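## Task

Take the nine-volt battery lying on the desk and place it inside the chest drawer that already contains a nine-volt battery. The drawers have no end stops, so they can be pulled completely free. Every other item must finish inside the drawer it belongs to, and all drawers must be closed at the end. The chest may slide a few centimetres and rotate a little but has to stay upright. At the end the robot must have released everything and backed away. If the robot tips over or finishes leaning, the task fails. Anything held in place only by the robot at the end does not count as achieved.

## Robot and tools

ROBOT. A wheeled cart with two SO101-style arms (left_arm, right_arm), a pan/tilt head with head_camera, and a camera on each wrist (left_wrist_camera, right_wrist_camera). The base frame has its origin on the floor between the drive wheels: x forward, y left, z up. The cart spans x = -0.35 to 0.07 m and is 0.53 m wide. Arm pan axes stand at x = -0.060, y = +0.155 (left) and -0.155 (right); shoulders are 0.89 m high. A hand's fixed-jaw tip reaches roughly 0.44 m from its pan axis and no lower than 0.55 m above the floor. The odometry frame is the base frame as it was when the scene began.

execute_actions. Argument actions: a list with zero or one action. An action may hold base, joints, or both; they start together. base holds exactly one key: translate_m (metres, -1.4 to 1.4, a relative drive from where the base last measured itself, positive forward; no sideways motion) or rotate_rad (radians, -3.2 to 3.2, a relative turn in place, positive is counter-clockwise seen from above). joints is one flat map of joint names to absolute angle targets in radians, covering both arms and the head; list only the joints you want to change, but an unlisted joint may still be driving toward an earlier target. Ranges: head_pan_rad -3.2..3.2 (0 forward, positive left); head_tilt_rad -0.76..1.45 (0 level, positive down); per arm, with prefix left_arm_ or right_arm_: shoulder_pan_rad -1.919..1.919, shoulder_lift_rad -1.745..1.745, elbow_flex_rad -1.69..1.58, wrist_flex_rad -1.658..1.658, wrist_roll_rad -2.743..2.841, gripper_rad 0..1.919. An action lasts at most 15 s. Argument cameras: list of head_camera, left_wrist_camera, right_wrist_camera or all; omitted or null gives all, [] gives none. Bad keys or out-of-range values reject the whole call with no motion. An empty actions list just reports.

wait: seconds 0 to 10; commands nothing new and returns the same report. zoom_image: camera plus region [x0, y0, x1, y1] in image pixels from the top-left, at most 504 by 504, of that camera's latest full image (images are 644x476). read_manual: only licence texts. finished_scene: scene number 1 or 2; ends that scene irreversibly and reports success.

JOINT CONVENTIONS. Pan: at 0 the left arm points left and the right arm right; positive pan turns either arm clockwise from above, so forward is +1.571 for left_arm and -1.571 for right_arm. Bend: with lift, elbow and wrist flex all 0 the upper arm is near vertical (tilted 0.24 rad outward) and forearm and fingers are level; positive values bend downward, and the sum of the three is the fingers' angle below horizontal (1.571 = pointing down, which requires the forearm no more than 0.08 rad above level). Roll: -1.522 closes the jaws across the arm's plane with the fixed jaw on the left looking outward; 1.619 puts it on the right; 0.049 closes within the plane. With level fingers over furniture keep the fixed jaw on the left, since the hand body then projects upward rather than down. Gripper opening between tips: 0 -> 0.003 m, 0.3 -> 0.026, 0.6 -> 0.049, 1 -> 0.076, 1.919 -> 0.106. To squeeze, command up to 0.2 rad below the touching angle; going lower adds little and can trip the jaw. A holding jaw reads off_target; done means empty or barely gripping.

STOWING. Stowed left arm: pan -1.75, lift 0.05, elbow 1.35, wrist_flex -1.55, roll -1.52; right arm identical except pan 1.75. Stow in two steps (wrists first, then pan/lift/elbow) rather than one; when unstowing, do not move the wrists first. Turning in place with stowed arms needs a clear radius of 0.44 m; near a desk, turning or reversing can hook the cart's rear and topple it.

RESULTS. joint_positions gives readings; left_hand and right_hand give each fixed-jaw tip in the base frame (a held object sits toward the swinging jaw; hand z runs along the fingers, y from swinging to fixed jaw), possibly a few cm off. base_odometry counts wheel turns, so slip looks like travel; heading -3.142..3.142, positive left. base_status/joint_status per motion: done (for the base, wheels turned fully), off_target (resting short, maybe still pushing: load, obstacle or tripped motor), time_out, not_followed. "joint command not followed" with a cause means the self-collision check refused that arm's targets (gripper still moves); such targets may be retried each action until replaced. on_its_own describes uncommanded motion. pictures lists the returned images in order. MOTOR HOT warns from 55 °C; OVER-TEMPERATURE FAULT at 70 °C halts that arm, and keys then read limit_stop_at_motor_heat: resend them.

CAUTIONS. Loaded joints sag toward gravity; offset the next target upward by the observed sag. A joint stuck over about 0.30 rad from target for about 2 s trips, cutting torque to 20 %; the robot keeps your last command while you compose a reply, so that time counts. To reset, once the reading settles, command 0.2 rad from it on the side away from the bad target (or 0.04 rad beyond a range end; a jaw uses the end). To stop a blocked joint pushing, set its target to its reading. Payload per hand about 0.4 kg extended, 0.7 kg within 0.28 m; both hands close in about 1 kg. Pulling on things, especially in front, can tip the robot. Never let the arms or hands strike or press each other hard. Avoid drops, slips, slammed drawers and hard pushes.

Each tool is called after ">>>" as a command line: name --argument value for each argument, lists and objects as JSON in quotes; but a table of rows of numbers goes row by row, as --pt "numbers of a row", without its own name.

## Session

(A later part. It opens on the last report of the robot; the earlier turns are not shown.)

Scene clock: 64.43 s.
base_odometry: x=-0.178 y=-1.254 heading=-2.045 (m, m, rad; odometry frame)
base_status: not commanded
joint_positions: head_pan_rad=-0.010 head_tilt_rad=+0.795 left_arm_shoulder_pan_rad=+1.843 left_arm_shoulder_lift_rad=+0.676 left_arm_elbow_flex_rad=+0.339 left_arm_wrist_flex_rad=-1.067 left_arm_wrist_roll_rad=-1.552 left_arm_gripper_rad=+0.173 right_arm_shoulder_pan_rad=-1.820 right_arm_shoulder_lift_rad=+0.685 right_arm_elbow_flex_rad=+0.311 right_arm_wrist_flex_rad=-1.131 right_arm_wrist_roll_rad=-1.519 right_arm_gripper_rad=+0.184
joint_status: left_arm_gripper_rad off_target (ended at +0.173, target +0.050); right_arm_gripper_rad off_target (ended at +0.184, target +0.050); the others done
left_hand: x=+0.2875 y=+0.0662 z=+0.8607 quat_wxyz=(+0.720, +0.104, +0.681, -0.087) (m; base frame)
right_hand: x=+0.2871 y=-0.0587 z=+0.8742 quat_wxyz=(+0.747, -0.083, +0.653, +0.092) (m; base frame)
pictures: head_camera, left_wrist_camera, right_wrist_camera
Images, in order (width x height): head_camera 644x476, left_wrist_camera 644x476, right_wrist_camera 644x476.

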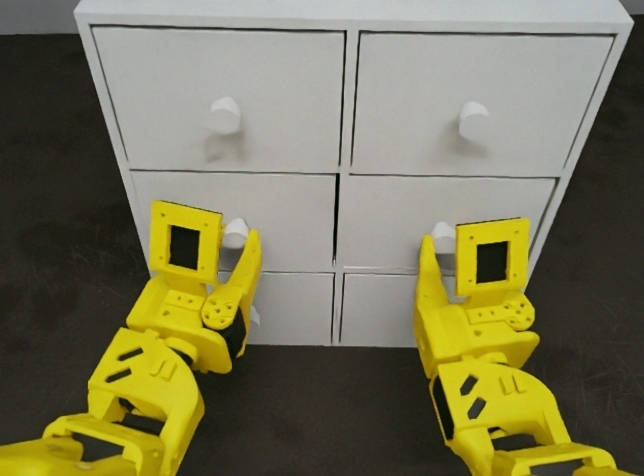

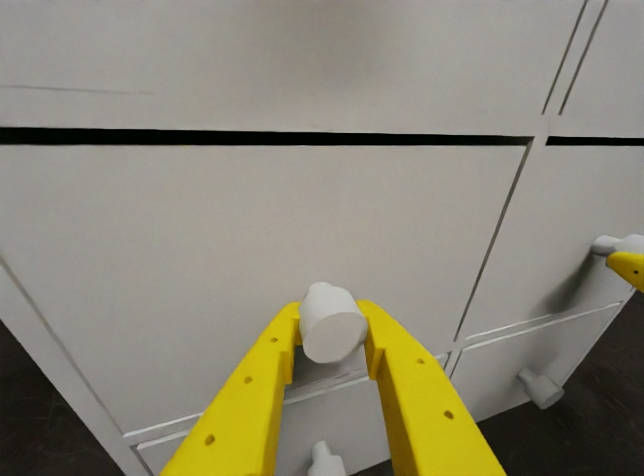

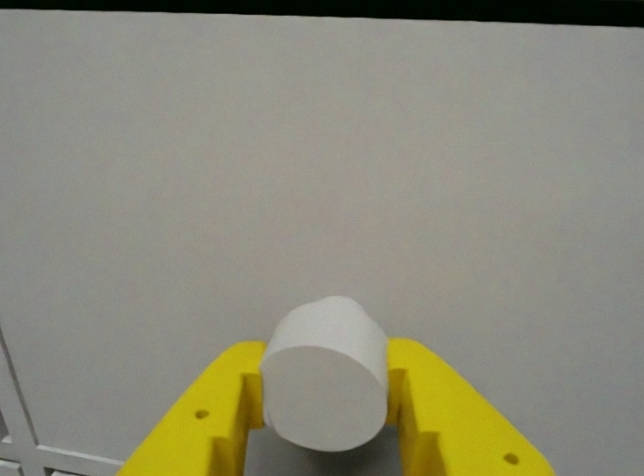

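Both gripped. Pull.

>>> execute_actions --actions '[{"base":{"translate_m":-0.05},"joints":{"left_arm_gripper_rad":0.02,"right_arm_gripper_rad":0.02}}]'

Scene clock: 66.27 s.
base_odometry: x=-0.156 y=-1.209 heading=-2.047 (m, m, rad; odometry frame)
base_status: done
joint_positions: head_pan_rad=-0.010 head_tilt_rad=+0.795 left_arm_shoulder_pan_rad=+1.843 left_arm_shoulder_lift_rad=+0.678 left_arm_elbow_flex_rad=+0.337 left_arm_wrist_flex_rad=-1.067 left_arm_wrist_roll_rad=-1.552 left_arm_gripper_rad=+0.168 right_arm_shoulder_pan_rad=-1.820 right_arm_shoulder_lift_rad=+0.687 right_arm_elbow_flex_rad=+0.308 right_arm_wrist_flex_rad=-1.131 right_arm_wrist_roll_rad=-1.519 right_arm_gripper_rad=+0.180
joint_status: left_arm_gripper_rad off_target (ended at +0.168, target +0.020); right_arm_gripper_rad off_target (ended at +0.180, target +0.020)
left_hand: x=+0.2876 y=+0.0661 z=+0.8606 quat_wxyz=(+0.720, +0.104, +0.681, -0.087) (m; base frame)
right_hand: x=+0.2873 y=-0.0586 z=+0.8745 quat_wxyz=(+0.748, -0.083, +0.652, +0.092) (m; base frame)
pictures: head_camera, left_wrist_camera, right_wrist_camera
Images, in order (width x height): head_camera 644x476, left_wrist_camera 644x476, right_wrist_camera 644x476.

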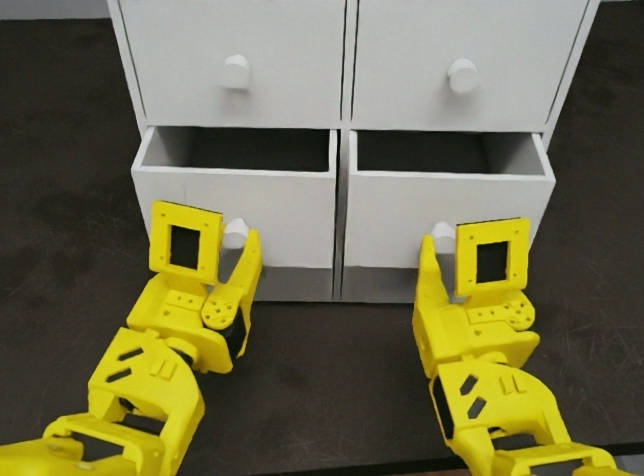

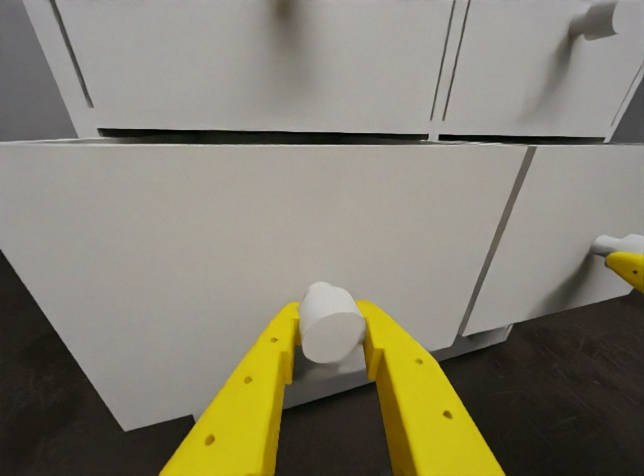

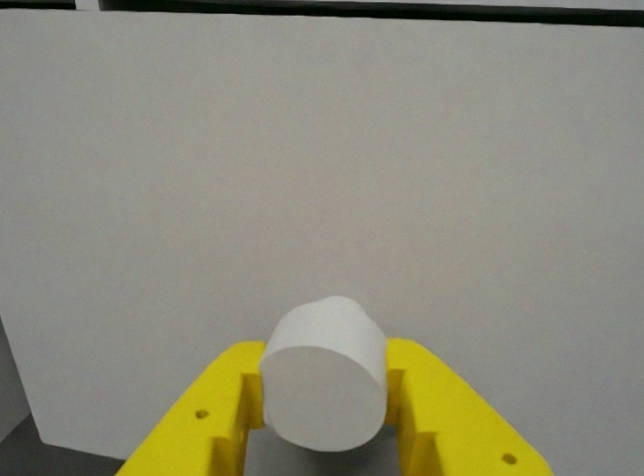

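>>> execute_actions --actions '[{"base":{"translate_m":-0.035}}]' --cameras '[]'

>>> execute_actions --actions '[{"joints":{"left_arm_gripper_rad":0.42,"right_arm_gripper_rad":0.42,"right_arm_shoulder_pan_rad":-1.84,"left_arm_shoulder_pan_rad":1.822}}]' --cameras '["head_camera"]'

Scene clock: 69.27 s.
base_odometry: x=-0.139 y=-1.177 heading=-2.049 (m, m, rad; odometry frame)
base_status: done
joint_positions: head_pan_rad=-0.010 head_tilt_rad=+0.795 left_arm_shoulder_pan_rad=+1.843 left_arm_shoulder_lift_rad=+0.679 left_arm_elbow_flex_rad=+0.336 left_arm_wrist_flex_rad=-1.067 left_arm_wrist_roll_rad=-1.552 left_arm_gripper_rad=+0.168 right_arm_shoulder_pan_rad=-1.820 right_arm_shoulder_lift_rad=+0.690 right_arm_elbow_flex_rad=+0.306 right_arm_wrist_flex_rad=-1.131 right_arm_wrist_roll_rad=-1.519 right_arm_gripper_rad=+0.180
joint_status: not commanded
left_hand: x=+0.2877 y=+0.0661 z=+0.8604 quat_wxyz=(+0.720, +0.104, +0.681, -0.087) (m; base frame)
right_hand: x=+0.2874 y=-0.0586 z=+0.8738 quat_wxyz=(+0.747, -0.083, +0.653, +0.092) (m; base frame)
pictures: none
No camera images: the call's "cameras" was empty. Leave "cameras" out to get every camera's image.

Scene clock: 70.03 s.
base_odometry: x=-0.139 y=-1.177 heading=-2.049 (m, m, rad; odometry frame)
base_status: not commanded
joint_positions: head_pan_rad=-0.010 head_tilt_rad=+0.795 left_arm_shoulder_pan_rad=+1.829 left_arm_shoulder_lift_rad=+0.679 left_arm_elbow_flex_rad=+0.336 left_arm_wrist_flex_rad=-1.067 left_arm_wrist_roll_rad=-1.552 left_arm_gripper_rad=+0.413 right_arm_shoulder_pan_rad=-1.832 right_arm_shoulder_lift_rad=+0.690 right_arm_elbow_flex_rad=+0.306 right_arm_wrist_flex_rad=-1.131 right_arm_wrist_roll_rad=-1.519 right_arm_gripper_rad=+0.412
joint_status: all done
left_hand: x=+0.2889 y=+0.0709 z=+0.8604 quat_wxyz=(+0.720, +0.099, +0.681, -0.082) (m; base frame)
right_hand: x=+0.2862 y=-0.0543 z=+0.8738 quat_wxyz=(+0.747, -0.087, +0.652, +0.097) (m; base frame)
pictures: head_camera
Images, in order (width x height): head_camera 644x476.

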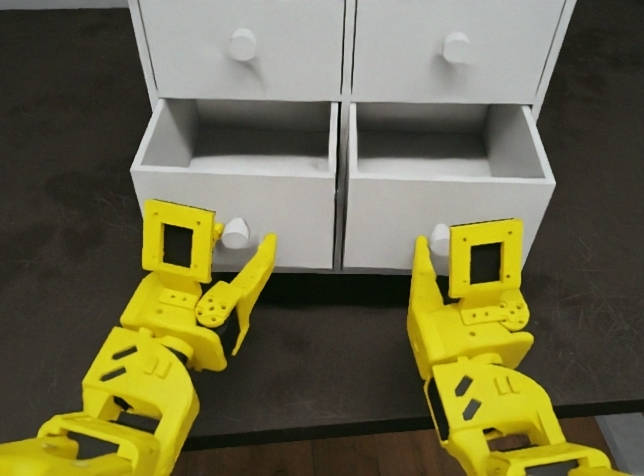

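>>> execute_actions --actions '[{"base":{"translate_m":-0.07}}]' --cameras '[]'

>>> execute_actions --actions '[{"joints":{"left_arm_shoulder_lift_rad":0.06,"right_arm_shoulder_lift_rad":0.04,"left_arm_elbow_flex_rad":-0.6,"right_arm_elbow_flex_rad":-0.6,"left_arm_wrist_flex_rad":1.35,"right_arm_wrist_flex_rad":1.3,"left_arm_gripper_rad":0,"right_arm_gripper_rad":0}}]' --cameras '[]'

>>> execute_actions --actions '[{"base":{"translate_m":0.12}}]'

Scene clock: 74.00 s.
base_odometry: x=-0.107 y=-1.115 heading=-2.051 (m, m, rad; odometry frame)
base_status: done
joint_positions: head_pan_rad=-0.010 head_tilt_rad=+0.795 left_arm_shoulder_pan_rad=+1.829 left_arm_shoulder_lift_rad=+0.679 left_arm_elbow_flex_rad=+0.336 left_arm_wrist_flex_rad=-1.067 left_arm_wrist_roll_rad=-1.552 left_arm_gripper_rad=+0.413 right_arm_shoulder_pan_rad=-1.832 right_arm_shoulder_lift_rad=+0.690 right_arm_elbow_flex_rad=+0.306 right_arm_wrist_flex_rad=-1.131 right_arm_wrist_roll_rad=-1.519 right_arm_gripper_rad=+0.413
joint_status: not commanded
left_hand: x=+0.2889 y=+0.0709 z=+0.8604 quat_wxyz=(+0.720, +0.099, +0.681, -0.082) (m; base frame)
right_hand: x=+0.2862 y=-0.0543 z=+0.8738 quat_wxyz=(+0.747, -0.087, +0.652, +0.097) (m; base frame)
pictures: none
No camera images: the call's "cameras" was empty. Leave "cameras" out to get every camera's image.

Scene clock: 76.37 s.
base_odometry: x=-0.107 y=-1.115 heading=-2.051 (m, m, rad; odometry frame)
base_status: not commanded
joint_positions: head_pan_rad=-0.010 head_tilt_rad=+0.795 left_arm_shoulder_pan_rad=+1.829 left_arm_shoulder_lift_rad=+0.101 left_arm_elbow_flex_rad=-0.566 left_arm_wrist_flex_rad=+1.345 left_arm_wrist_roll_rad=-1.552 left_arm_gripper_rad=+0.007 right_arm_shoulder_pan_rad=-1.832 right_arm_shoulder_lift_rad=+0.078 right_arm_elbow_flex_rad=-0.565 right_arm_wrist_flex_rad=+1.298 right_arm_wrist_roll_rad=-1.519 right_arm_gripper_rad=+0.007
joint_status: all done
left_hand: x=+0.2225 y=+0.0884 z=+0.9447 quat_wxyz=(+0.337, +0.135, +0.931, -0.039) (m; base frame)
right_hand: x=+0.2223 y=-0.0714 z=+0.9553 quat_wxyz=(+0.368, -0.123, +0.921, +0.048) (m; base frame)
pictures: none
No camera images: the call's "cameras" was empty. Leave "cameras" out to get every camera's image.

Scene clock: 77.73 s.
base_odometry: x=-0.162 y=-1.222 heading=-2.049 (m, m, rad; odometry frame)
base_status: done
joint_positions: head_pan_rad=-0.010 head_tilt_rad=+0.795 left_arm_shoulder_pan_rad=+1.829 left_arm_shoulder_lift_rad=+0.101 left_arm_elbow_flex_rad=-0.568 left_arm_wrist_flex_rad=+1.345 left_arm_wrist_roll_rad=-1.552 left_arm_gripper_rad=+0.007 right_arm_shoulder_pan_rad=-1.832 right_arm_shoulder_lift_rad=+0.078 right_arm_elbow_flex_rad=-0.565 right_arm_wrist_flex_rad=+1.298 right_arm_wrist_roll_rad=-1.519 right_arm_gripper_rad=+0.007
joint_status: not commanded
left_hand: x=+0.2226 y=+0.0884 z=+0.9450 quat_wxyz=(+0.337, +0.135, +0.931, -0.039) (m; base frame)
right_hand: x=+0.2223 y=-0.0714 z=+0.9553 quat_wxyz=(+0.368, -0.123, +0.921, +0.048) (m; base frame)
pictures: head_camera, left_wrist_camera, right_wrist_camera
Images, in order (width x height): head_camera 644x476, left_wrist_camera 644x476, right_wrist_camera 644x476.

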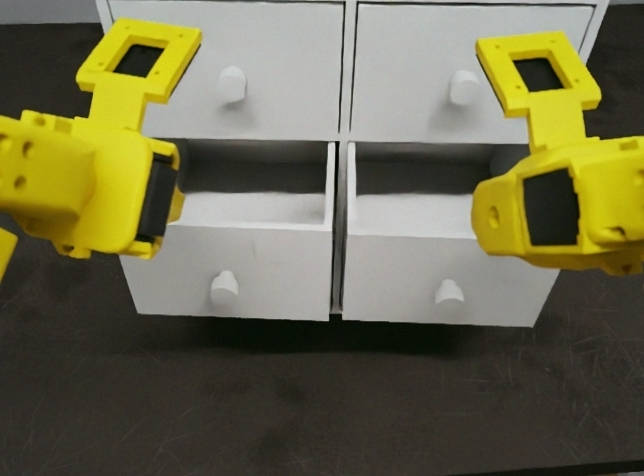

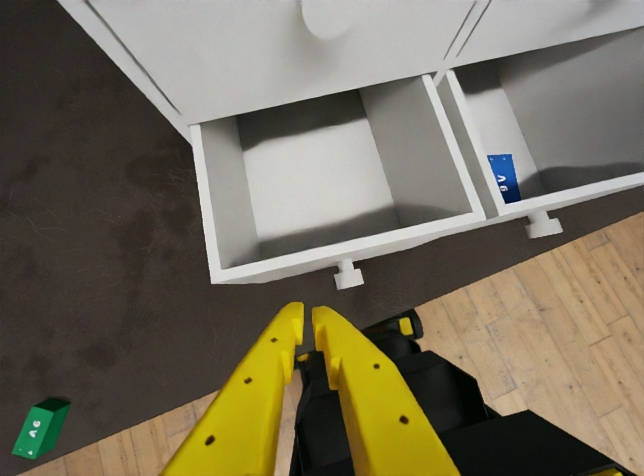

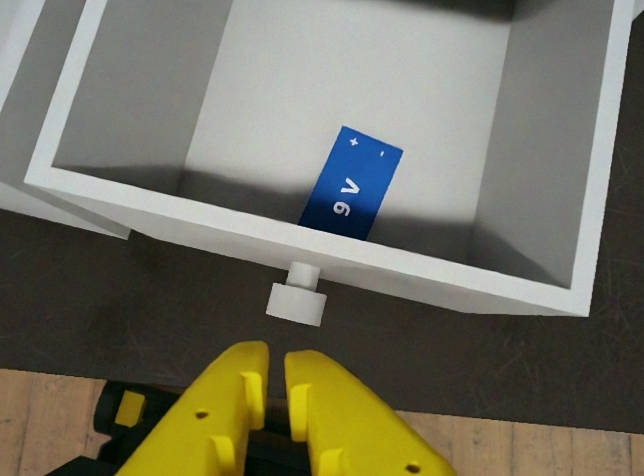

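>>> execute_actions --actions '[{"joints":{"head_pan_rad":0.95,"head_tilt_rad":0.75}}]' --cameras '["head_camera"]'

Scene clock: 80.40 s.
base_odometry: x=-0.162 y=-1.222 heading=-2.049 (m, m, rad; odometry frame)
base_status: not commanded
joint_positions: head_pan_rad=+0.940 head_tilt_rad=+0.765 left_arm_shoulder_pan_rad=+1.829 left_arm_shoulder_lift_rad=+0.101 left_arm_elbow_flex_rad=-0.568 left_arm_wrist_flex_rad=+1.345 left_arm_wrist_roll_rad=-1.552 left_arm_gripper_rad=+0.007 right_arm_shoulder_pan_rad=-1.832 right_arm_shoulder_lift_rad=+0.078 right_arm_elbow_flex_rad=-0.565 right_arm_wrist_flex_rad=+1.298 right_arm_wrist_roll_rad=-1.519 right_arm_gripper_rad=+0.007
joint_status: all done
left_hand: x=+0.2226 y=+0.0884 z=+0.9450 quat_wxyz=(+0.337, +0.135, +0.931, -0.039) (m; base frame)
right_hand: x=+0.2223 y=-0.0714 z=+0.9553 quat_wxyz=(+0.368, -0.123, +0.921, +0.048) (m; base frame)
pictures: head_camera
Images, in order (width x height): head_camera 644x476.

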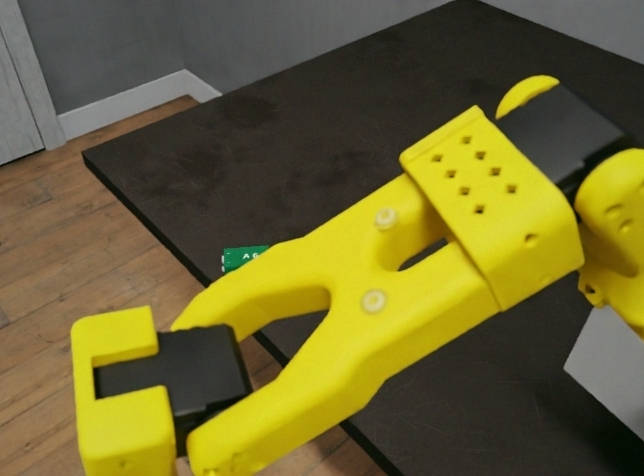

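>>> execute_actions --actions '[{"base":{"translate_m":-0.27},"joints":{"head_pan_rad":-0.75,"head_tilt_rad":0.9}}]' --cameras '[]'

>>> execute_actions --actions '[{"base":{"rotate_rad":1.3},"joints":{"right_arm_wrist_roll_rad":0.52,"right_arm_gripper_rad":0.7,"right_arm_shoulder_pan_rad":-1.4,"left_arm_shoulder_pan_rad":1.4}}]' --cameras '[]'

>>> execute_actions --actions '[{"base":{"translate_m":0.36}}]'

Scene clock: 93.33 s.
base_odometry: x=-0.038 y=-0.983 heading=-2.055 (m, m, rad; odometry frame)
base_status: done
joint_positions: head_pan_rad=-0.740 head_tilt_rad=+0.895 left_arm_shoulder_pan_rad=+1.829 left_arm_shoulder_lift_rad=+0.101 left_arm_elbow_flex_rad=-0.568 left_arm_wrist_flex_rad=+1.345 left_arm_wrist_roll_rad=-1.552 left_arm_gripper_rad=+0.007 right_arm_shoulder_pan_rad=-1.832 right_arm_shoulder_lift_rad=+0.078 right_arm_elbow_flex_rad=-0.565 right_arm_wrist_flex_rad=+1.298 right_arm_wrist_roll_rad=-1.519 right_arm_gripper_rad=+0.007
joint_status: all done
left_hand: x=+0.2226 y=+0.0884 z=+0.9450 quat_wxyz=(+0.337, +0.135, +0.931, -0.039) (m; base frame)
right_hand: x=+0.2223 y=-0.0714 z=+0.9553 quat_wxyz=(+0.368, -0.123, +0.921, +0.048) (m; base frame)
pictures: none
No camera images: the call's "cameras" was empty. Leave "cameras" out to get every camera's image.

Scene clock: 95.67 s.
base_odometry: x=-0.038 y=-0.982 heading=-0.757 (m, m, rad; odometry frame)
base_status: done
joint_positions: head_pan_rad=-0.740 head_tilt_rad=+0.895 left_arm_shoulder_pan_rad=+1.404 left_arm_shoulder_lift_rad=+0.101 left_arm_elbow_flex_rad=-0.568 left_arm_wrist_flex_rad=+1.345 left_arm_wrist_roll_rad=-1.552 left_arm_gripper_rad=+0.007 right_arm_shoulder_pan_rad=-1.407 right_arm_shoulder_lift_rad=+0.078 right_arm_elbow_flex_rad=-0.565 right_arm_wrist_flex_rad=+1.298 right_arm_wrist_roll_rad=+0.511 right_arm_gripper_rad=+0.693
joint_status: all done
left_hand: x=+0.2249 y=+0.2108 z=+0.9450 quat_wxyz=(+0.338, -0.064, +0.938, +0.033) (m; base frame)
right_hand: x=+0.2249 y=-0.2059 z=+0.9506 quat_wxyz=(+0.169, -0.747, +0.552, -0.330) (m; base frame)
pictures: none
No camera images: the call's "cameras" was empty. Leave "cameras" out to get every camera's image.

Scene clock: 98.30 s.
base_odometry: x=+0.225 y=-1.228 heading=-0.754 (m, m, rad; odometry frame)
base_status: done
joint_positions: head_pan_rad=-0.740 head_tilt_rad=+0.895 left_arm_shoulder_pan_rad=+1.404 left_arm_shoulder_lift_rad=+0.101 left_arm_elbow_flex_rad=-0.568 left_arm_wrist_flex_rad=+1.345 left_arm_wrist_roll_rad=-1.552 left_arm_gripper_rad=+0.007 right_arm_shoulder_pan_rad=-1.407 right_arm_shoulder_lift_rad=+0.078 right_arm_elbow_flex_rad=-0.565 right_arm_wrist_flex_rad=+1.298 right_arm_wrist_roll_rad=+0.511 right_arm_gripper_rad=+0.693
joint_status: not commanded
left_hand: x=+0.2249 y=+0.2108 z=+0.9450 quat_wxyz=(+0.338, -0.064, +0.938, +0.033) (m; base frame)
right_hand: x=+0.2249 y=-0.2059 z=+0.9506 quat_wxyz=(+0.169, -0.747, +0.552, -0.330) (m; base frame)
pictures: head_camera, left_wrist_camera, right_wrist_camera
Images, in order (width x height): head_camera 644x476, left_wrist_camera 644x476, right_wrist_camera 644x476.

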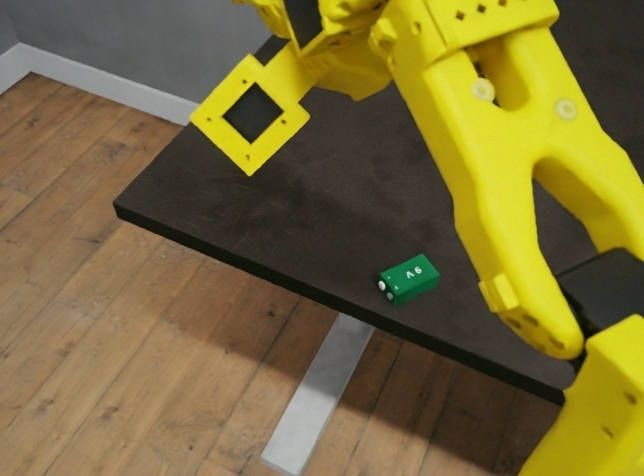

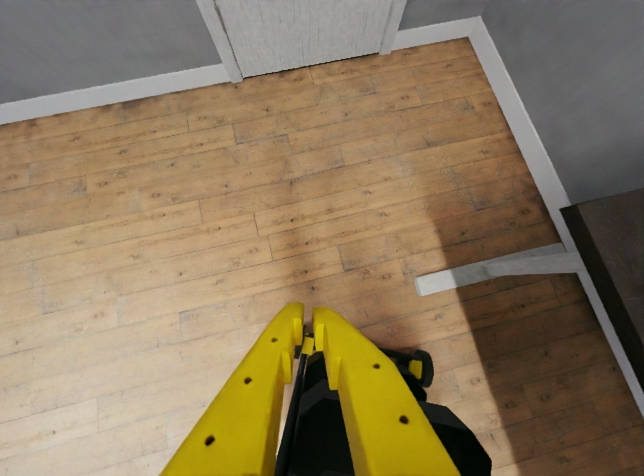

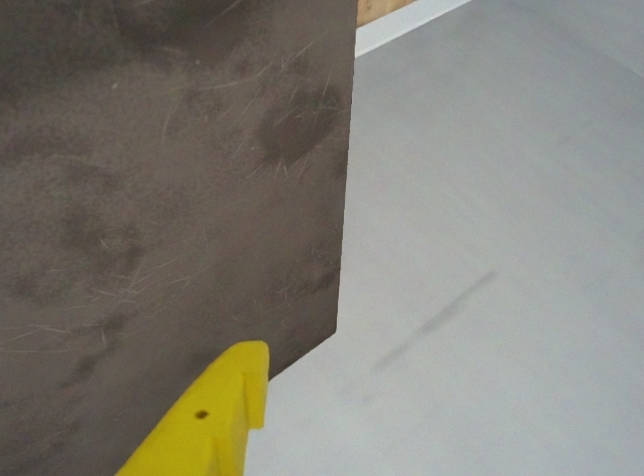

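>>> execute_actions --actions '[{"base":{"translate_m":0.025},"joints":{"right_arm_wrist_roll_rad":0.39,"right_arm_gripper_rad":0.6,"right_arm_shoulder_pan_rad":-0.95,"right_arm_shoulder_lift_rad":0.43,"right_arm_elbow_flex_rad":-0.17,"right_arm_wrist_flex_rad":1.24,"head_pan_rad":-0.95}}]' --cameras '["head_camera","right_wrist_camera"]'

Scene clock: 103.00 s.
base_odometry: x=+0.244 y=-1.246 heading=-0.753 (m, m, rad; odometry frame)
base_status: done
joint_positions: head_pan_rad=-0.940 head_tilt_rad=+0.895 left_arm_shoulder_pan_rad=+1.404 left_arm_shoulder_lift_rad=+0.101 left_arm_elbow_flex_rad=-0.568 left_arm_wrist_flex_rad=+1.345 left_arm_wrist_roll_rad=-1.552 left_arm_gripper_rad=+0.007 right_arm_shoulder_pan_rad=-0.958 right_arm_shoulder_lift_rad=+0.449 right_arm_elbow_flex_rad=-0.166 right_arm_wrist_flex_rad=+1.247 right_arm_wrist_roll_rad=+0.399 right_arm_gripper_rad=+0.607
joint_status: all done
left_hand: x=+0.2249 y=+0.2108 z=+0.9450 quat_wxyz=(+0.338, -0.064, +0.938, +0.033) (m; base frame)
right_hand: x=+0.1302 y=-0.2925 z=+0.7899 quat_wxyz=(+0.006, -0.608, +0.794, -0.019) (m; base frame)
pictures: head_camera, right_wrist_camera
Images, in order (width x height): head_camera 644x476, right_wrist_camera 644x476.

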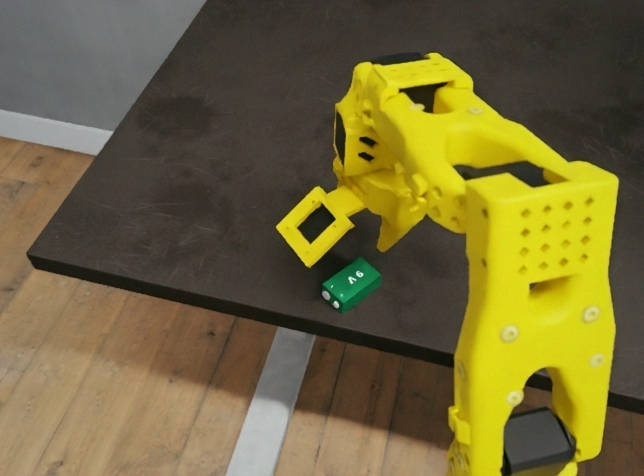

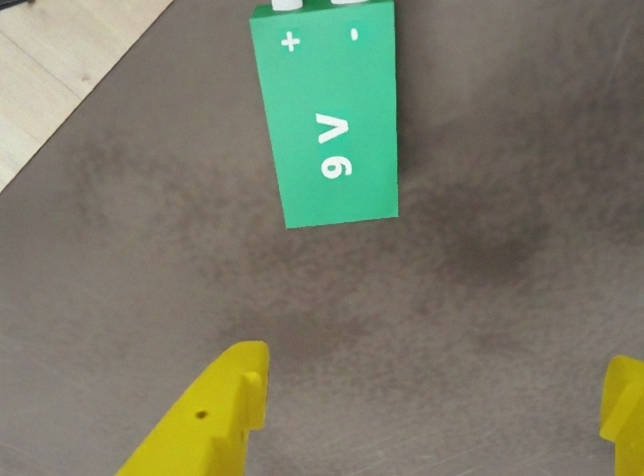

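>>> execute_actions --actions '[{"joints":{"right_arm_shoulder_pan_rad":-1.047,"right_arm_shoulder_lift_rad":0.37,"right_arm_elbow_flex_rad":0.133,"right_arm_wrist_flex_rad":0.977}}]' --cameras '["head_camera","right_wrist_camera"]'

Scene clock: 107.17 s.
base_odometry: x=+0.244 y=-1.246 heading=-0.753 (m, m, rad; odometry frame)
base_status: not commanded
joint_positions: head_pan_rad=-0.940 head_tilt_rad=+0.895 left_arm_shoulder_pan_rad=+1.404 left_arm_shoulder_lift_rad=+0.101 left_arm_elbow_flex_rad=-0.568 left_arm_wrist_flex_rad=+1.345 left_arm_wrist_roll_rad=-1.552 left_arm_gripper_rad=+0.007 right_arm_shoulder_pan_rad=-1.039 right_arm_shoulder_lift_rad=+0.417 right_arm_elbow_flex_rad=+0.136 right_arm_wrist_flex_rad=+0.985 right_arm_wrist_roll_rad=+0.399 right_arm_gripper_rad=+0.607
joint_status: all done
left_hand: x=+0.2249 y=+0.2108 z=+0.9450 quat_wxyz=(+0.338, -0.064, +0.938, +0.033) (m; base frame)
right_hand: x=+0.1255 y=-0.2677 z=+0.7585 quat_wxyz=(+0.006, -0.640, +0.768, -0.016) (m; base frame)
pictures: head_camera, right_wrist_camera
Images, in order (width x height): head_camera 644x476, right_wrist_camera 644x476.

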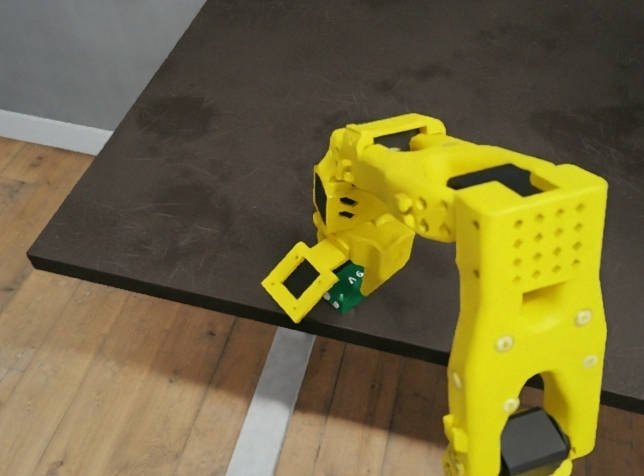

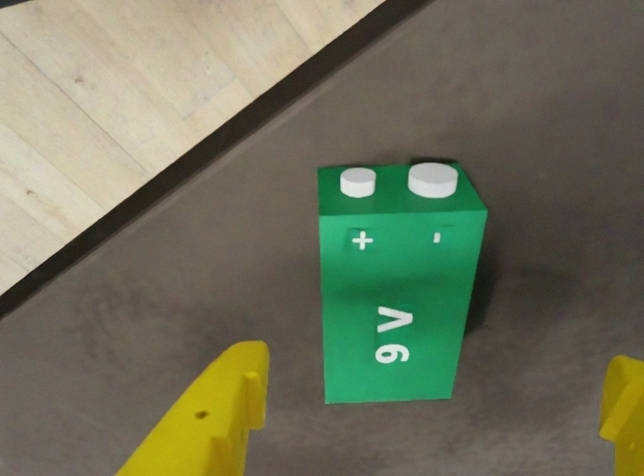

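>>> execute_actions --actions '[{"joints":{"right_arm_shoulder_lift_rad":0.54,"right_arm_elbow_flex_rad":0.085,"right_arm_wrist_flex_rad":0.852}}]' --cameras '["head_camera","right_wrist_camera"]'

Scene clock: 109.40 s.
base_odometry: x=+0.244 y=-1.246 heading=-0.753 (m, m, rad; odometry frame)
base_status: not commanded
joint_positions: head_pan_rad=-0.940 head_tilt_rad=+0.895 left_arm_shoulder_pan_rad=+1.404 left_arm_shoulder_lift_rad=+0.101 left_arm_elbow_flex_rad=-0.568 left_arm_wrist_flex_rad=+1.345 left_arm_wrist_roll_rad=-1.552 left_arm_gripper_rad=+0.007 right_arm_shoulder_pan_rad=-1.039 right_arm_shoulder_lift_rad=+0.556 right_arm_elbow_flex_rad=+0.112 right_arm_wrist_flex_rad=+0.859 right_arm_wrist_roll_rad=+0.399 right_arm_gripper_rad=+0.607
joint_status: all done
left_hand: x=+0.2249 y=+0.2108 z=+0.9450 quat_wxyz=(+0.338, -0.064, +0.938, +0.033) (m; base frame)
right_hand: x=+0.1302 y=-0.2704 z=+0.7346 quat_wxyz=(+0.007, -0.640, +0.768, -0.021) (m; base frame)
pictures: head_camera, right_wrist_camera
Images, in order (width x height): head_camera 644x476, right_wrist_camera 644x476.

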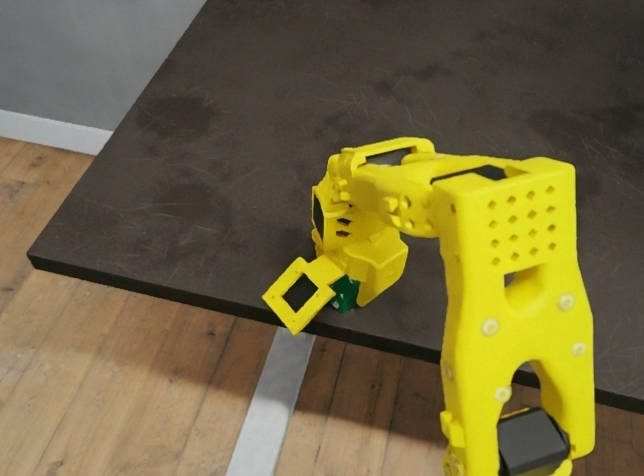

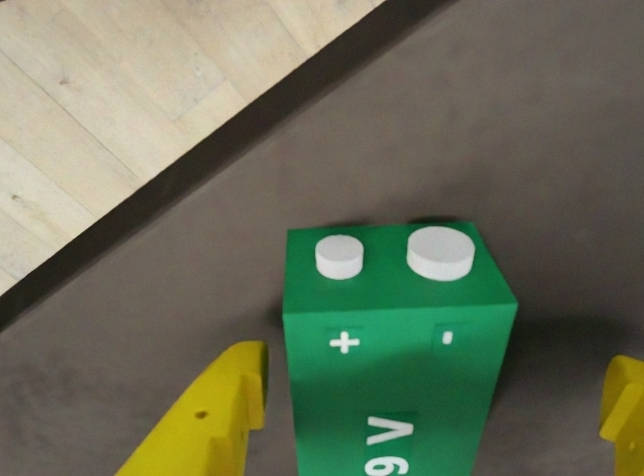

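>>> execute_actions --actions '[{"joints":{"right_arm_gripper_rad":0.15}}]' --cameras '["right_wrist_camera"]'

Scene clock: 110.90 s.
base_odometry: x=+0.244 y=-1.246 heading=-0.753 (m, m, rad; odometry frame)
base_status: not commanded
joint_positions: head_pan_rad=-0.940 head_tilt_rad=+0.895 left_arm_shoulder_pan_rad=+1.404 left_arm_shoulder_lift_rad=+0.101 left_arm_elbow_flex_rad=-0.568 left_arm_wrist_flex_rad=+1.345 left_arm_wrist_roll_rad=-1.552 left_arm_gripper_rad=+0.007 right_arm_shoulder_pan_rad=-1.039 right_arm_shoulder_lift_rad=+0.556 right_arm_elbow_flex_rad=+0.110 right_arm_wrist_flex_rad=+0.859 right_arm_wrist_roll_rad=+0.399 right_arm_gripper_rad=+0.323
joint_status: right_arm_gripper_rad off_target (ended at +0.323, target +0.150)
left_hand: x=+0.2249 y=+0.2108 z=+0.9450 quat_wxyz=(+0.338, -0.064, +0.938, +0.033) (m; base frame)
right_hand: x=+0.1305 y=-0.2706 z=+0.7348 quat_wxyz=(+0.008, -0.640, +0.768, -0.021) (m; base frame)
pictures: right_wrist_camera
Images, in order (width x height): right_wrist_camera 644x476.

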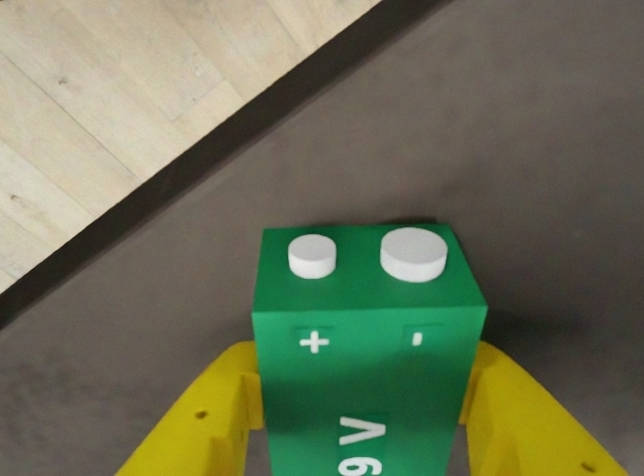

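>>> execute_actions --actions '[{"joints":{"right_arm_shoulder_lift_rad":0.2}}]' --cameras '["right_wrist_camera"]'

>>> execute_actions --actions '[{"base":{"translate_m":-0.385},"joints":{"right_arm_shoulder_lift_rad":0.0,"right_arm_elbow_flex_rad":-0.62,"right_arm_wrist_flex_rad":1.35,"right_arm_wrist_roll_rad":-0.1,"right_arm_shoulder_pan_rad":-1.72,"head_pan_rad":0,"head_tilt_rad":0.8}}]' --cameras '[]'

>>> execute_actions --actions '[{"base":{"rotate_rad":-1.297}}]' --cameras '[]'

>>> execute_actions --actions '[{"base":{"translate_m":0.23},"joints":{"left_arm_shoulder_pan_rad":1.0}}]'

Scene clock: 119.60 s.
base_odometry: x=+0.244 y=-1.246 heading=-0.753 (m, m, rad; odometry frame)
base_status: not commanded
joint_positions: head_pan_rad=-0.940 head_tilt_rad=+0.895 left_arm_shoulder_pan_rad=+1.404 left_arm_shoulder_lift_rad=+0.101 left_arm_elbow_flex_rad=-0.568 left_arm_wrist_flex_rad=+1.345 left_arm_wrist_roll_rad=-1.552 left_arm_gripper_rad=+0.007 right_arm_shoulder_pan_rad=-1.039 right_arm_shoulder_lift_rad=+0.254 right_arm_elbow_flex_rad=+0.110 right_arm_wrist_flex_rad=+0.859 right_arm_wrist_roll_rad=+0.399 right_arm_gripper_rad=+0.323
joint_status: all done
left_hand: x=+0.2249 y=+0.2108 z=+0.9450 quat_wxyz=(+0.338, -0.064, +0.938, +0.033) (m; base frame)
right_hand: x=+0.1638 y=-0.2902 z=+0.7993 quat_wxyz=(+0.058, -0.630, +0.757, -0.163) (m; base frame)
pictures: right_wrist_camera
Images, in order (width x height): right_wrist_camera 644x476.

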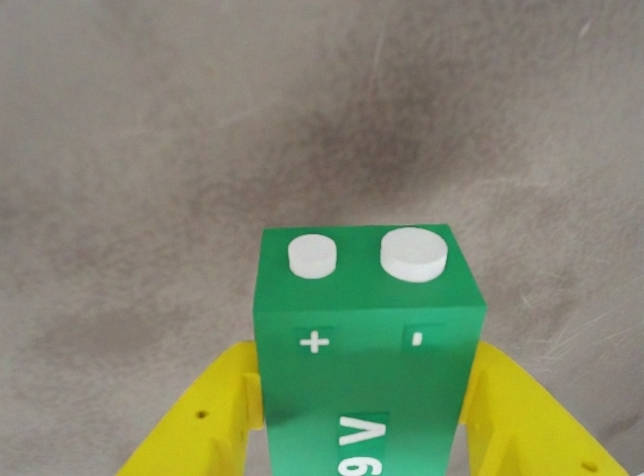

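Scene clock: 122.30 s.
base_odometry: x=-0.037 y=-0.983 heading=-0.762 (m, m, rad; odometry frame)
base_status: done
joint_positions: head_pan_rad=-0.010 head_tilt_rad=+0.814 left_arm_shoulder_pan_rad=+1.404 left_arm_shoulder_lift_rad=+0.101 left_arm_elbow_flex_rad=-0.568 left_arm_wrist_flex_rad=+1.345 left_arm_wrist_roll_rad=-1.552 left_arm_gripper_rad=+0.007 right_arm_shoulder_pan_rad=-1.713 right_arm_shoulder_lift_rad=+0.047 right_arm_elbow_flex_rad=-0.579 right_arm_wrist_flex_rad=+1.348 right_arm_wrist_roll_rad=-0.091 right_arm_gripper_rad=+0.322
joint_status: all done
left_hand: x=+0.2249 y=+0.2108 z=+0.9450 quat_wxyz=(+0.338, -0.064, +0.938, +0.033) (m; base frame)
right_hand: x=+0.2186 y=-0.1145 z=+0.9556 quat_wxyz=(+0.294, -0.658, +0.657, -0.221) (m; base frame)
pictures: none
No camera images: the call's "cameras" was empty. Leave "cameras" out to get every camera's image.

Scene clock: 124.67 s.
base_odometry: x=-0.038 y=-0.982 heading=-2.057 (m, m, rad; odometry frame)
base_status: done
joint_positions: head_pan_rad=-0.010 head_tilt_rad=+0.814 left_arm_shoulder_pan_rad=+1.404 left_arm_shoulder_lift_rad=+0.101 left_arm_elbow_flex_rad=-0.568 left_arm_wrist_flex_rad=+1.345 left_arm_wrist_roll_rad=-1.552 left_arm_gripper_rad=+0.007 right_arm_shoulder_pan_rad=-1.714 right_arm_shoulder_lift_rad=+0.047 right_arm_elbow_flex_rad=-0.579 right_arm_wrist_flex_rad=+1.348 right_arm_wrist_roll_rad=-0.091 right_arm_gripper_rad=+0.322
joint_status: not commanded
left_hand: x=+0.2249 y=+0.2108 z=+0.9450 quat_wxyz=(+0.338, -0.064, +0.938, +0.033) (m; base frame)
right_hand: x=+0.2185 y=-0.1141 z=+0.9556 quat_wxyz=(+0.294, -0.659, +0.656, -0.221) (m; base frame)
pictures: none
No camera images: the call's "cameras" was empty. Leave "cameras" out to get every camera's image.

Scene clock: 126.67 s.
base_odometry: x=-0.146 y=-1.185 heading=-2.060 (m, m, rad; odometry frame)
base_status: done
joint_positions: head_pan_rad=-0.010 head_tilt_rad=+0.814 left_arm_shoulder_pan_rad=+1.005 left_arm_shoulder_lift_rad=+0.101 left_arm_elbow_flex_rad=-0.568 left_arm_wrist_flex_rad=+1.345 left_arm_wrist_roll_rad=-1.552 left_arm_gripper_rad=+0.007 right_arm_shoulder_pan_rad=-1.714 right_arm_shoulder_lift_rad=+0.047 right_arm_elbow_flex_rad=-0.579 right_arm_wrist_flex_rad=+1.348 right_arm_wrist_roll_rad=-0.091 right_arm_gripper_rad=+0.322
joint_status: all done
left_hand: x=+0.1809 y=+0.3171 z=+0.9450 quat_wxyz=(+0.325, -0.249, +0.907, +0.100) (m; base frame)
right_hand: x=+0.2185 y=-0.1141 z=+0.9556 quat_wxyz=(+0.294, -0.659, +0.656, -0.221) (m; base frame)
pictures: head_camera, left_wrist_camera, right_wrist_camera
Images, in order (width x height): head_camera 644x476, left_wrist_camera 644x476, right_wrist_camera 644x476.

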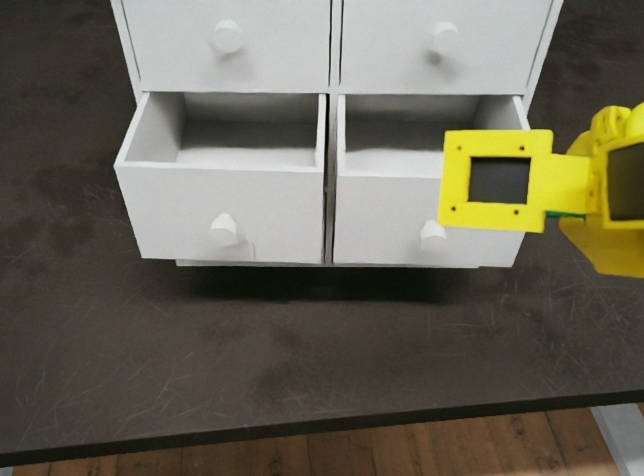

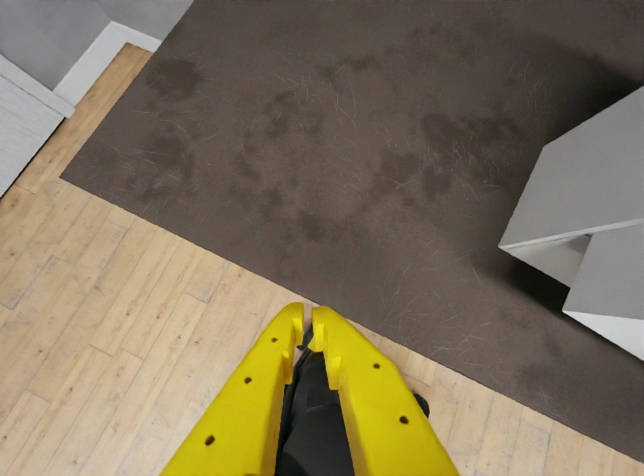

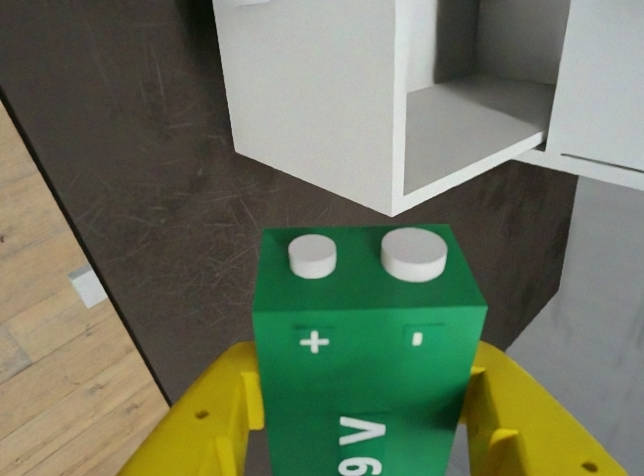

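>>> execute_actions --actions '[{"base":{"translate_m":0.085},"joints":{"right_arm_shoulder_pan_rad":-1.82,"right_arm_wrist_roll_rad":-0.2,"head_pan_rad":-0.25,"head_tilt_rad":0.9}}]'

Scene clock: 129.40 s.
base_odometry: x=-0.186 y=-1.260 heading=-2.057 (m, m, rad; odometry frame)
base_status: done
joint_positions: head_pan_rad=-0.240 head_tilt_rad=+0.895 left_arm_shoulder_pan_rad=+1.004 left_arm_shoulder_lift_rad=+0.101 left_arm_elbow_flex_rad=-0.568 left_arm_wrist_flex_rad=+1.345 left_arm_wrist_roll_rad=-1.552 left_arm_gripper_rad=+0.007 right_arm_shoulder_pan_rad=-1.812 right_arm_shoulder_lift_rad=+0.047 right_arm_elbow_flex_rad=-0.579 right_arm_wrist_flex_rad=+1.348 right_arm_wrist_roll_rad=-0.190 right_arm_gripper_rad=+0.322
joint_status: all done
left_hand: x=+0.1806 y=+0.3175 z=+0.9450 quat_wxyz=(+0.324, -0.250, +0.907, +0.100) (m; base frame)
right_hand: x=+0.2130 y=-0.0862 z=+0.9557 quat_wxyz=(+0.315, -0.658, +0.657, -0.191) (m; base frame)
pictures: head_camera, left_wrist_camera, right_wrist_camera
Images, in order (width x height): head_camera 644x476, left_wrist_camera 644x476, right_wrist_camera 644x476.

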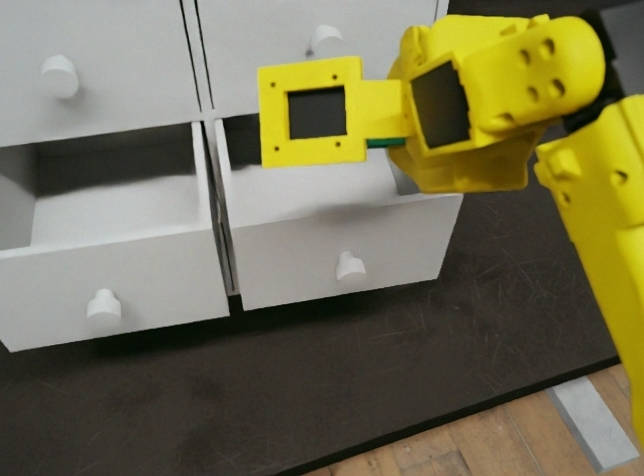

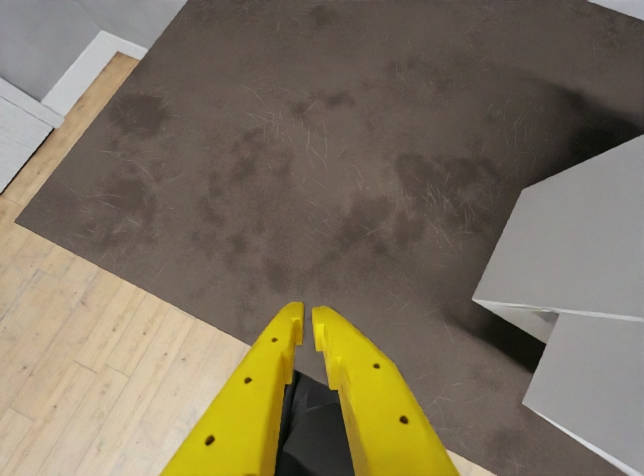

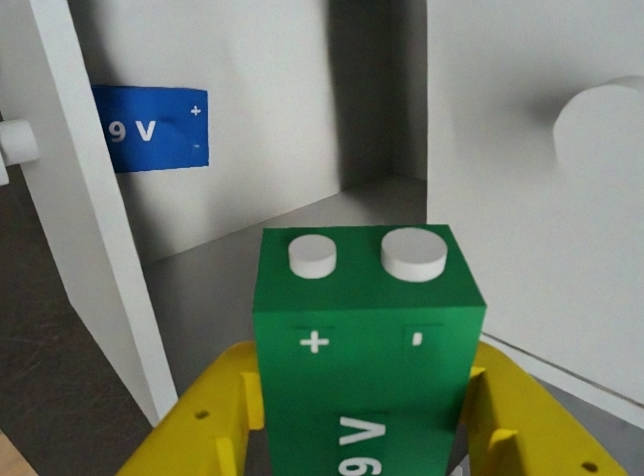

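>>> execute_actions --actions '[{"base":{"translate_m":0.025},"joints":{"right_arm_shoulder_pan_rad":-1.85,"right_arm_wrist_roll_rad":-0.23,"right_arm_wrist_flex_rad":1.42,"left_arm_shoulder_pan_rad":1.3,"left_arm_wrist_roll_rad":0.05}}]' --cameras '[]'

>>> execute_actions --actions '[{"joints":{"right_arm_shoulder_lift_rad":0.31,"right_arm_elbow_flex_rad":-0.80,"right_arm_wrist_flex_rad":1.50}}]'

Scene clock: 134.03 s.
base_odometry: x=-0.198 y=-1.283 heading=-2.055 (m, m, rad; odometry frame)
base_status: done
joint_positions: head_pan_rad=-0.240 head_tilt_rad=+0.895 left_arm_shoulder_pan_rad=+1.295 left_arm_shoulder_lift_rad=+0.101 left_arm_elbow_flex_rad=-0.568 left_arm_wrist_flex_rad=+1.345 left_arm_wrist_roll_rad=+0.042 left_arm_gripper_rad=+0.007 right_arm_shoulder_pan_rad=-1.842 right_arm_shoulder_lift_rad=+0.047 right_arm_elbow_flex_rad=-0.580 right_arm_wrist_flex_rad=+1.419 right_arm_wrist_roll_rad=-0.221 right_arm_gripper_rad=+0.322
joint_status: all done
left_hand: x=+0.2135 y=+0.2321 z=+0.9400 quat_wxyz=(+0.272, -0.748, +0.570, -0.204) (m; base frame)
right_hand: x=+0.2024 y=-0.0804 z=+0.9490 quat_wxyz=(+0.292, -0.666, +0.666, -0.165) (m; base frame)
pictures: none
No camera images: the call's "cameras" was empty. Leave "cameras" out to get every camera's image.

Scene clock: 135.03 s.
base_odometry: x=-0.198 y=-1.283 heading=-2.055 (m, m, rad; odometry frame)
base_status: not commanded
joint_positions: head_pan_rad=-0.240 head_tilt_rad=+0.895 left_arm_shoulder_pan_rad=+1.295 left_arm_shoulder_lift_rad=+0.101 left_arm_elbow_flex_rad=-0.568 left_arm_wrist_flex_rad=+1.345 left_arm_wrist_roll_rad=+0.042 left_arm_gripper_rad=+0.007 right_arm_shoulder_pan_rad=-1.842 right_arm_shoulder_lift_rad=+0.332 right_arm_elbow_flex_rad=-0.760 right_arm_wrist_flex_rad=+1.497 right_arm_wrist_roll_rad=-0.221 right_arm_gripper_rad=+0.322
joint_status: all done
left_hand: x=+0.2135 y=+0.2321 z=+0.9400 quat_wxyz=(+0.272, -0.748, +0.570, -0.204) (m; base frame)
right_hand: x=+0.2137 y=-0.0772 z=+0.9074 quat_wxyz=(+0.216, -0.685, +0.685, -0.122) (m; base frame)
pictures: head_camera, left_wrist_camera, right_wrist_camera
Images, in order (width x height): head_camera 644x476, left_wrist_camera 644x476, right_wrist_camera 644x476.

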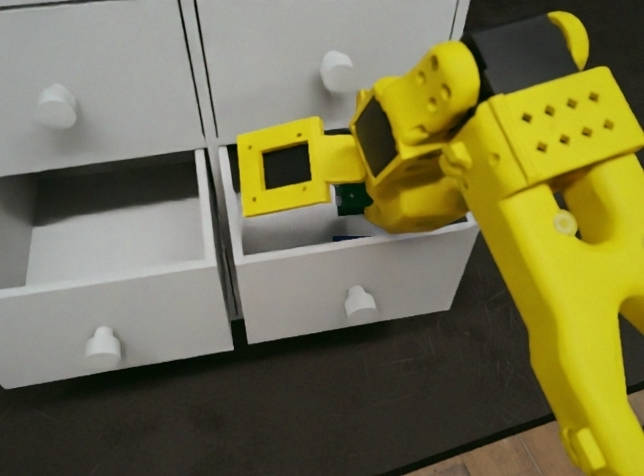

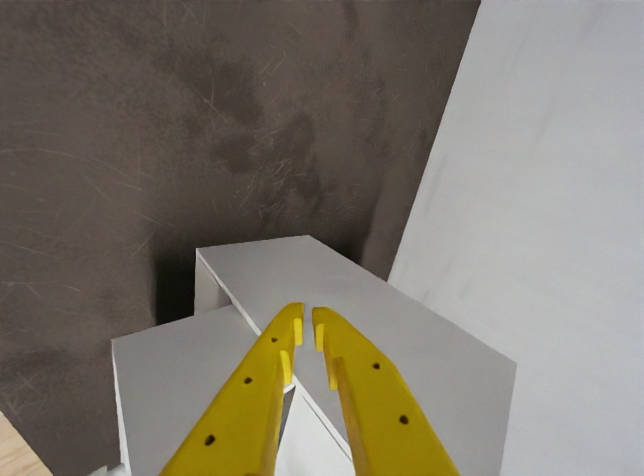

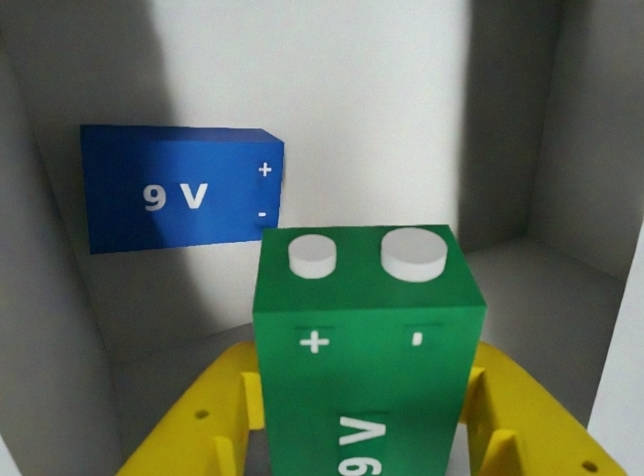

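>>> execute_actions --actions '[{"base":{"translate_m":-0.03},"joints":{"right_arm_shoulder_lift_rad":0.37,"right_arm_wrist_flex_rad":1.56}}]' --cameras '["head_camera","right_wrist_camera"]'

Scene clock: 137.73 s.
base_odometry: x=-0.184 y=-1.256 heading=-2.055 (m, m, rad; odometry frame)
base_status: done
joint_positions: head_pan_rad=-0.240 head_tilt_rad=+0.895 left_arm_shoulder_pan_rad=+1.295 left_arm_shoulder_lift_rad=+0.101 left_arm_elbow_flex_rad=-0.568 left_arm_wrist_flex_rad=+1.345 left_arm_wrist_roll_rad=+0.042 left_arm_gripper_rad=+0.007 right_arm_shoulder_pan_rad=-1.846 right_arm_shoulder_lift_rad=+0.368 right_arm_elbow_flex_rad=-0.818 right_arm_wrist_flex_rad=+1.526 right_arm_wrist_roll_rad=-0.223 right_arm_gripper_rad=+0.322
joint_status: right_arm_wrist_flex_rad off_target (ended at +1.526, target +1.560); the others done
left_hand: x=+0.2135 y=+0.2321 z=+0.9400 quat_wxyz=(+0.272, -0.748, +0.570, -0.204) (m; base frame)
right_hand: x=+0.2144 y=-0.0757 z=+0.9074 quat_wxyz=(+0.213, -0.687, +0.684, -0.120) (m; base frame)
pictures: head_camera, right_wrist_camera
Images, in order (width x height): head_camera 644x476, right_wrist_camera 644x476.

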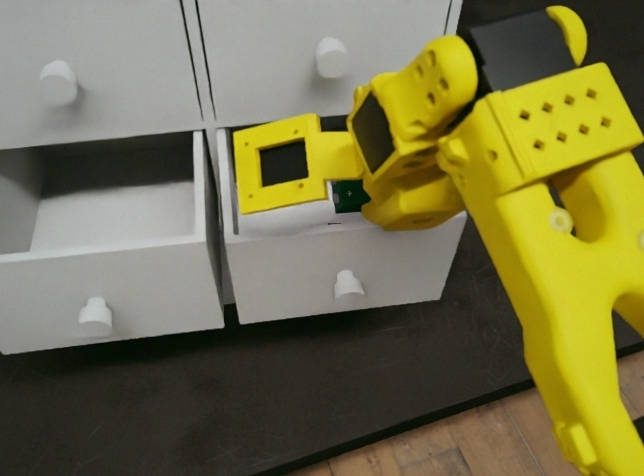

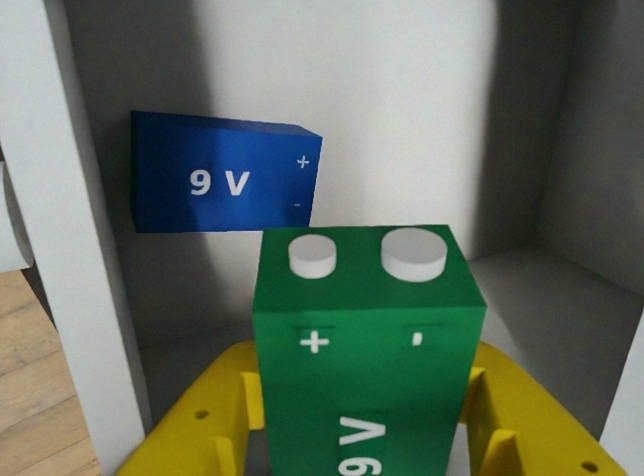

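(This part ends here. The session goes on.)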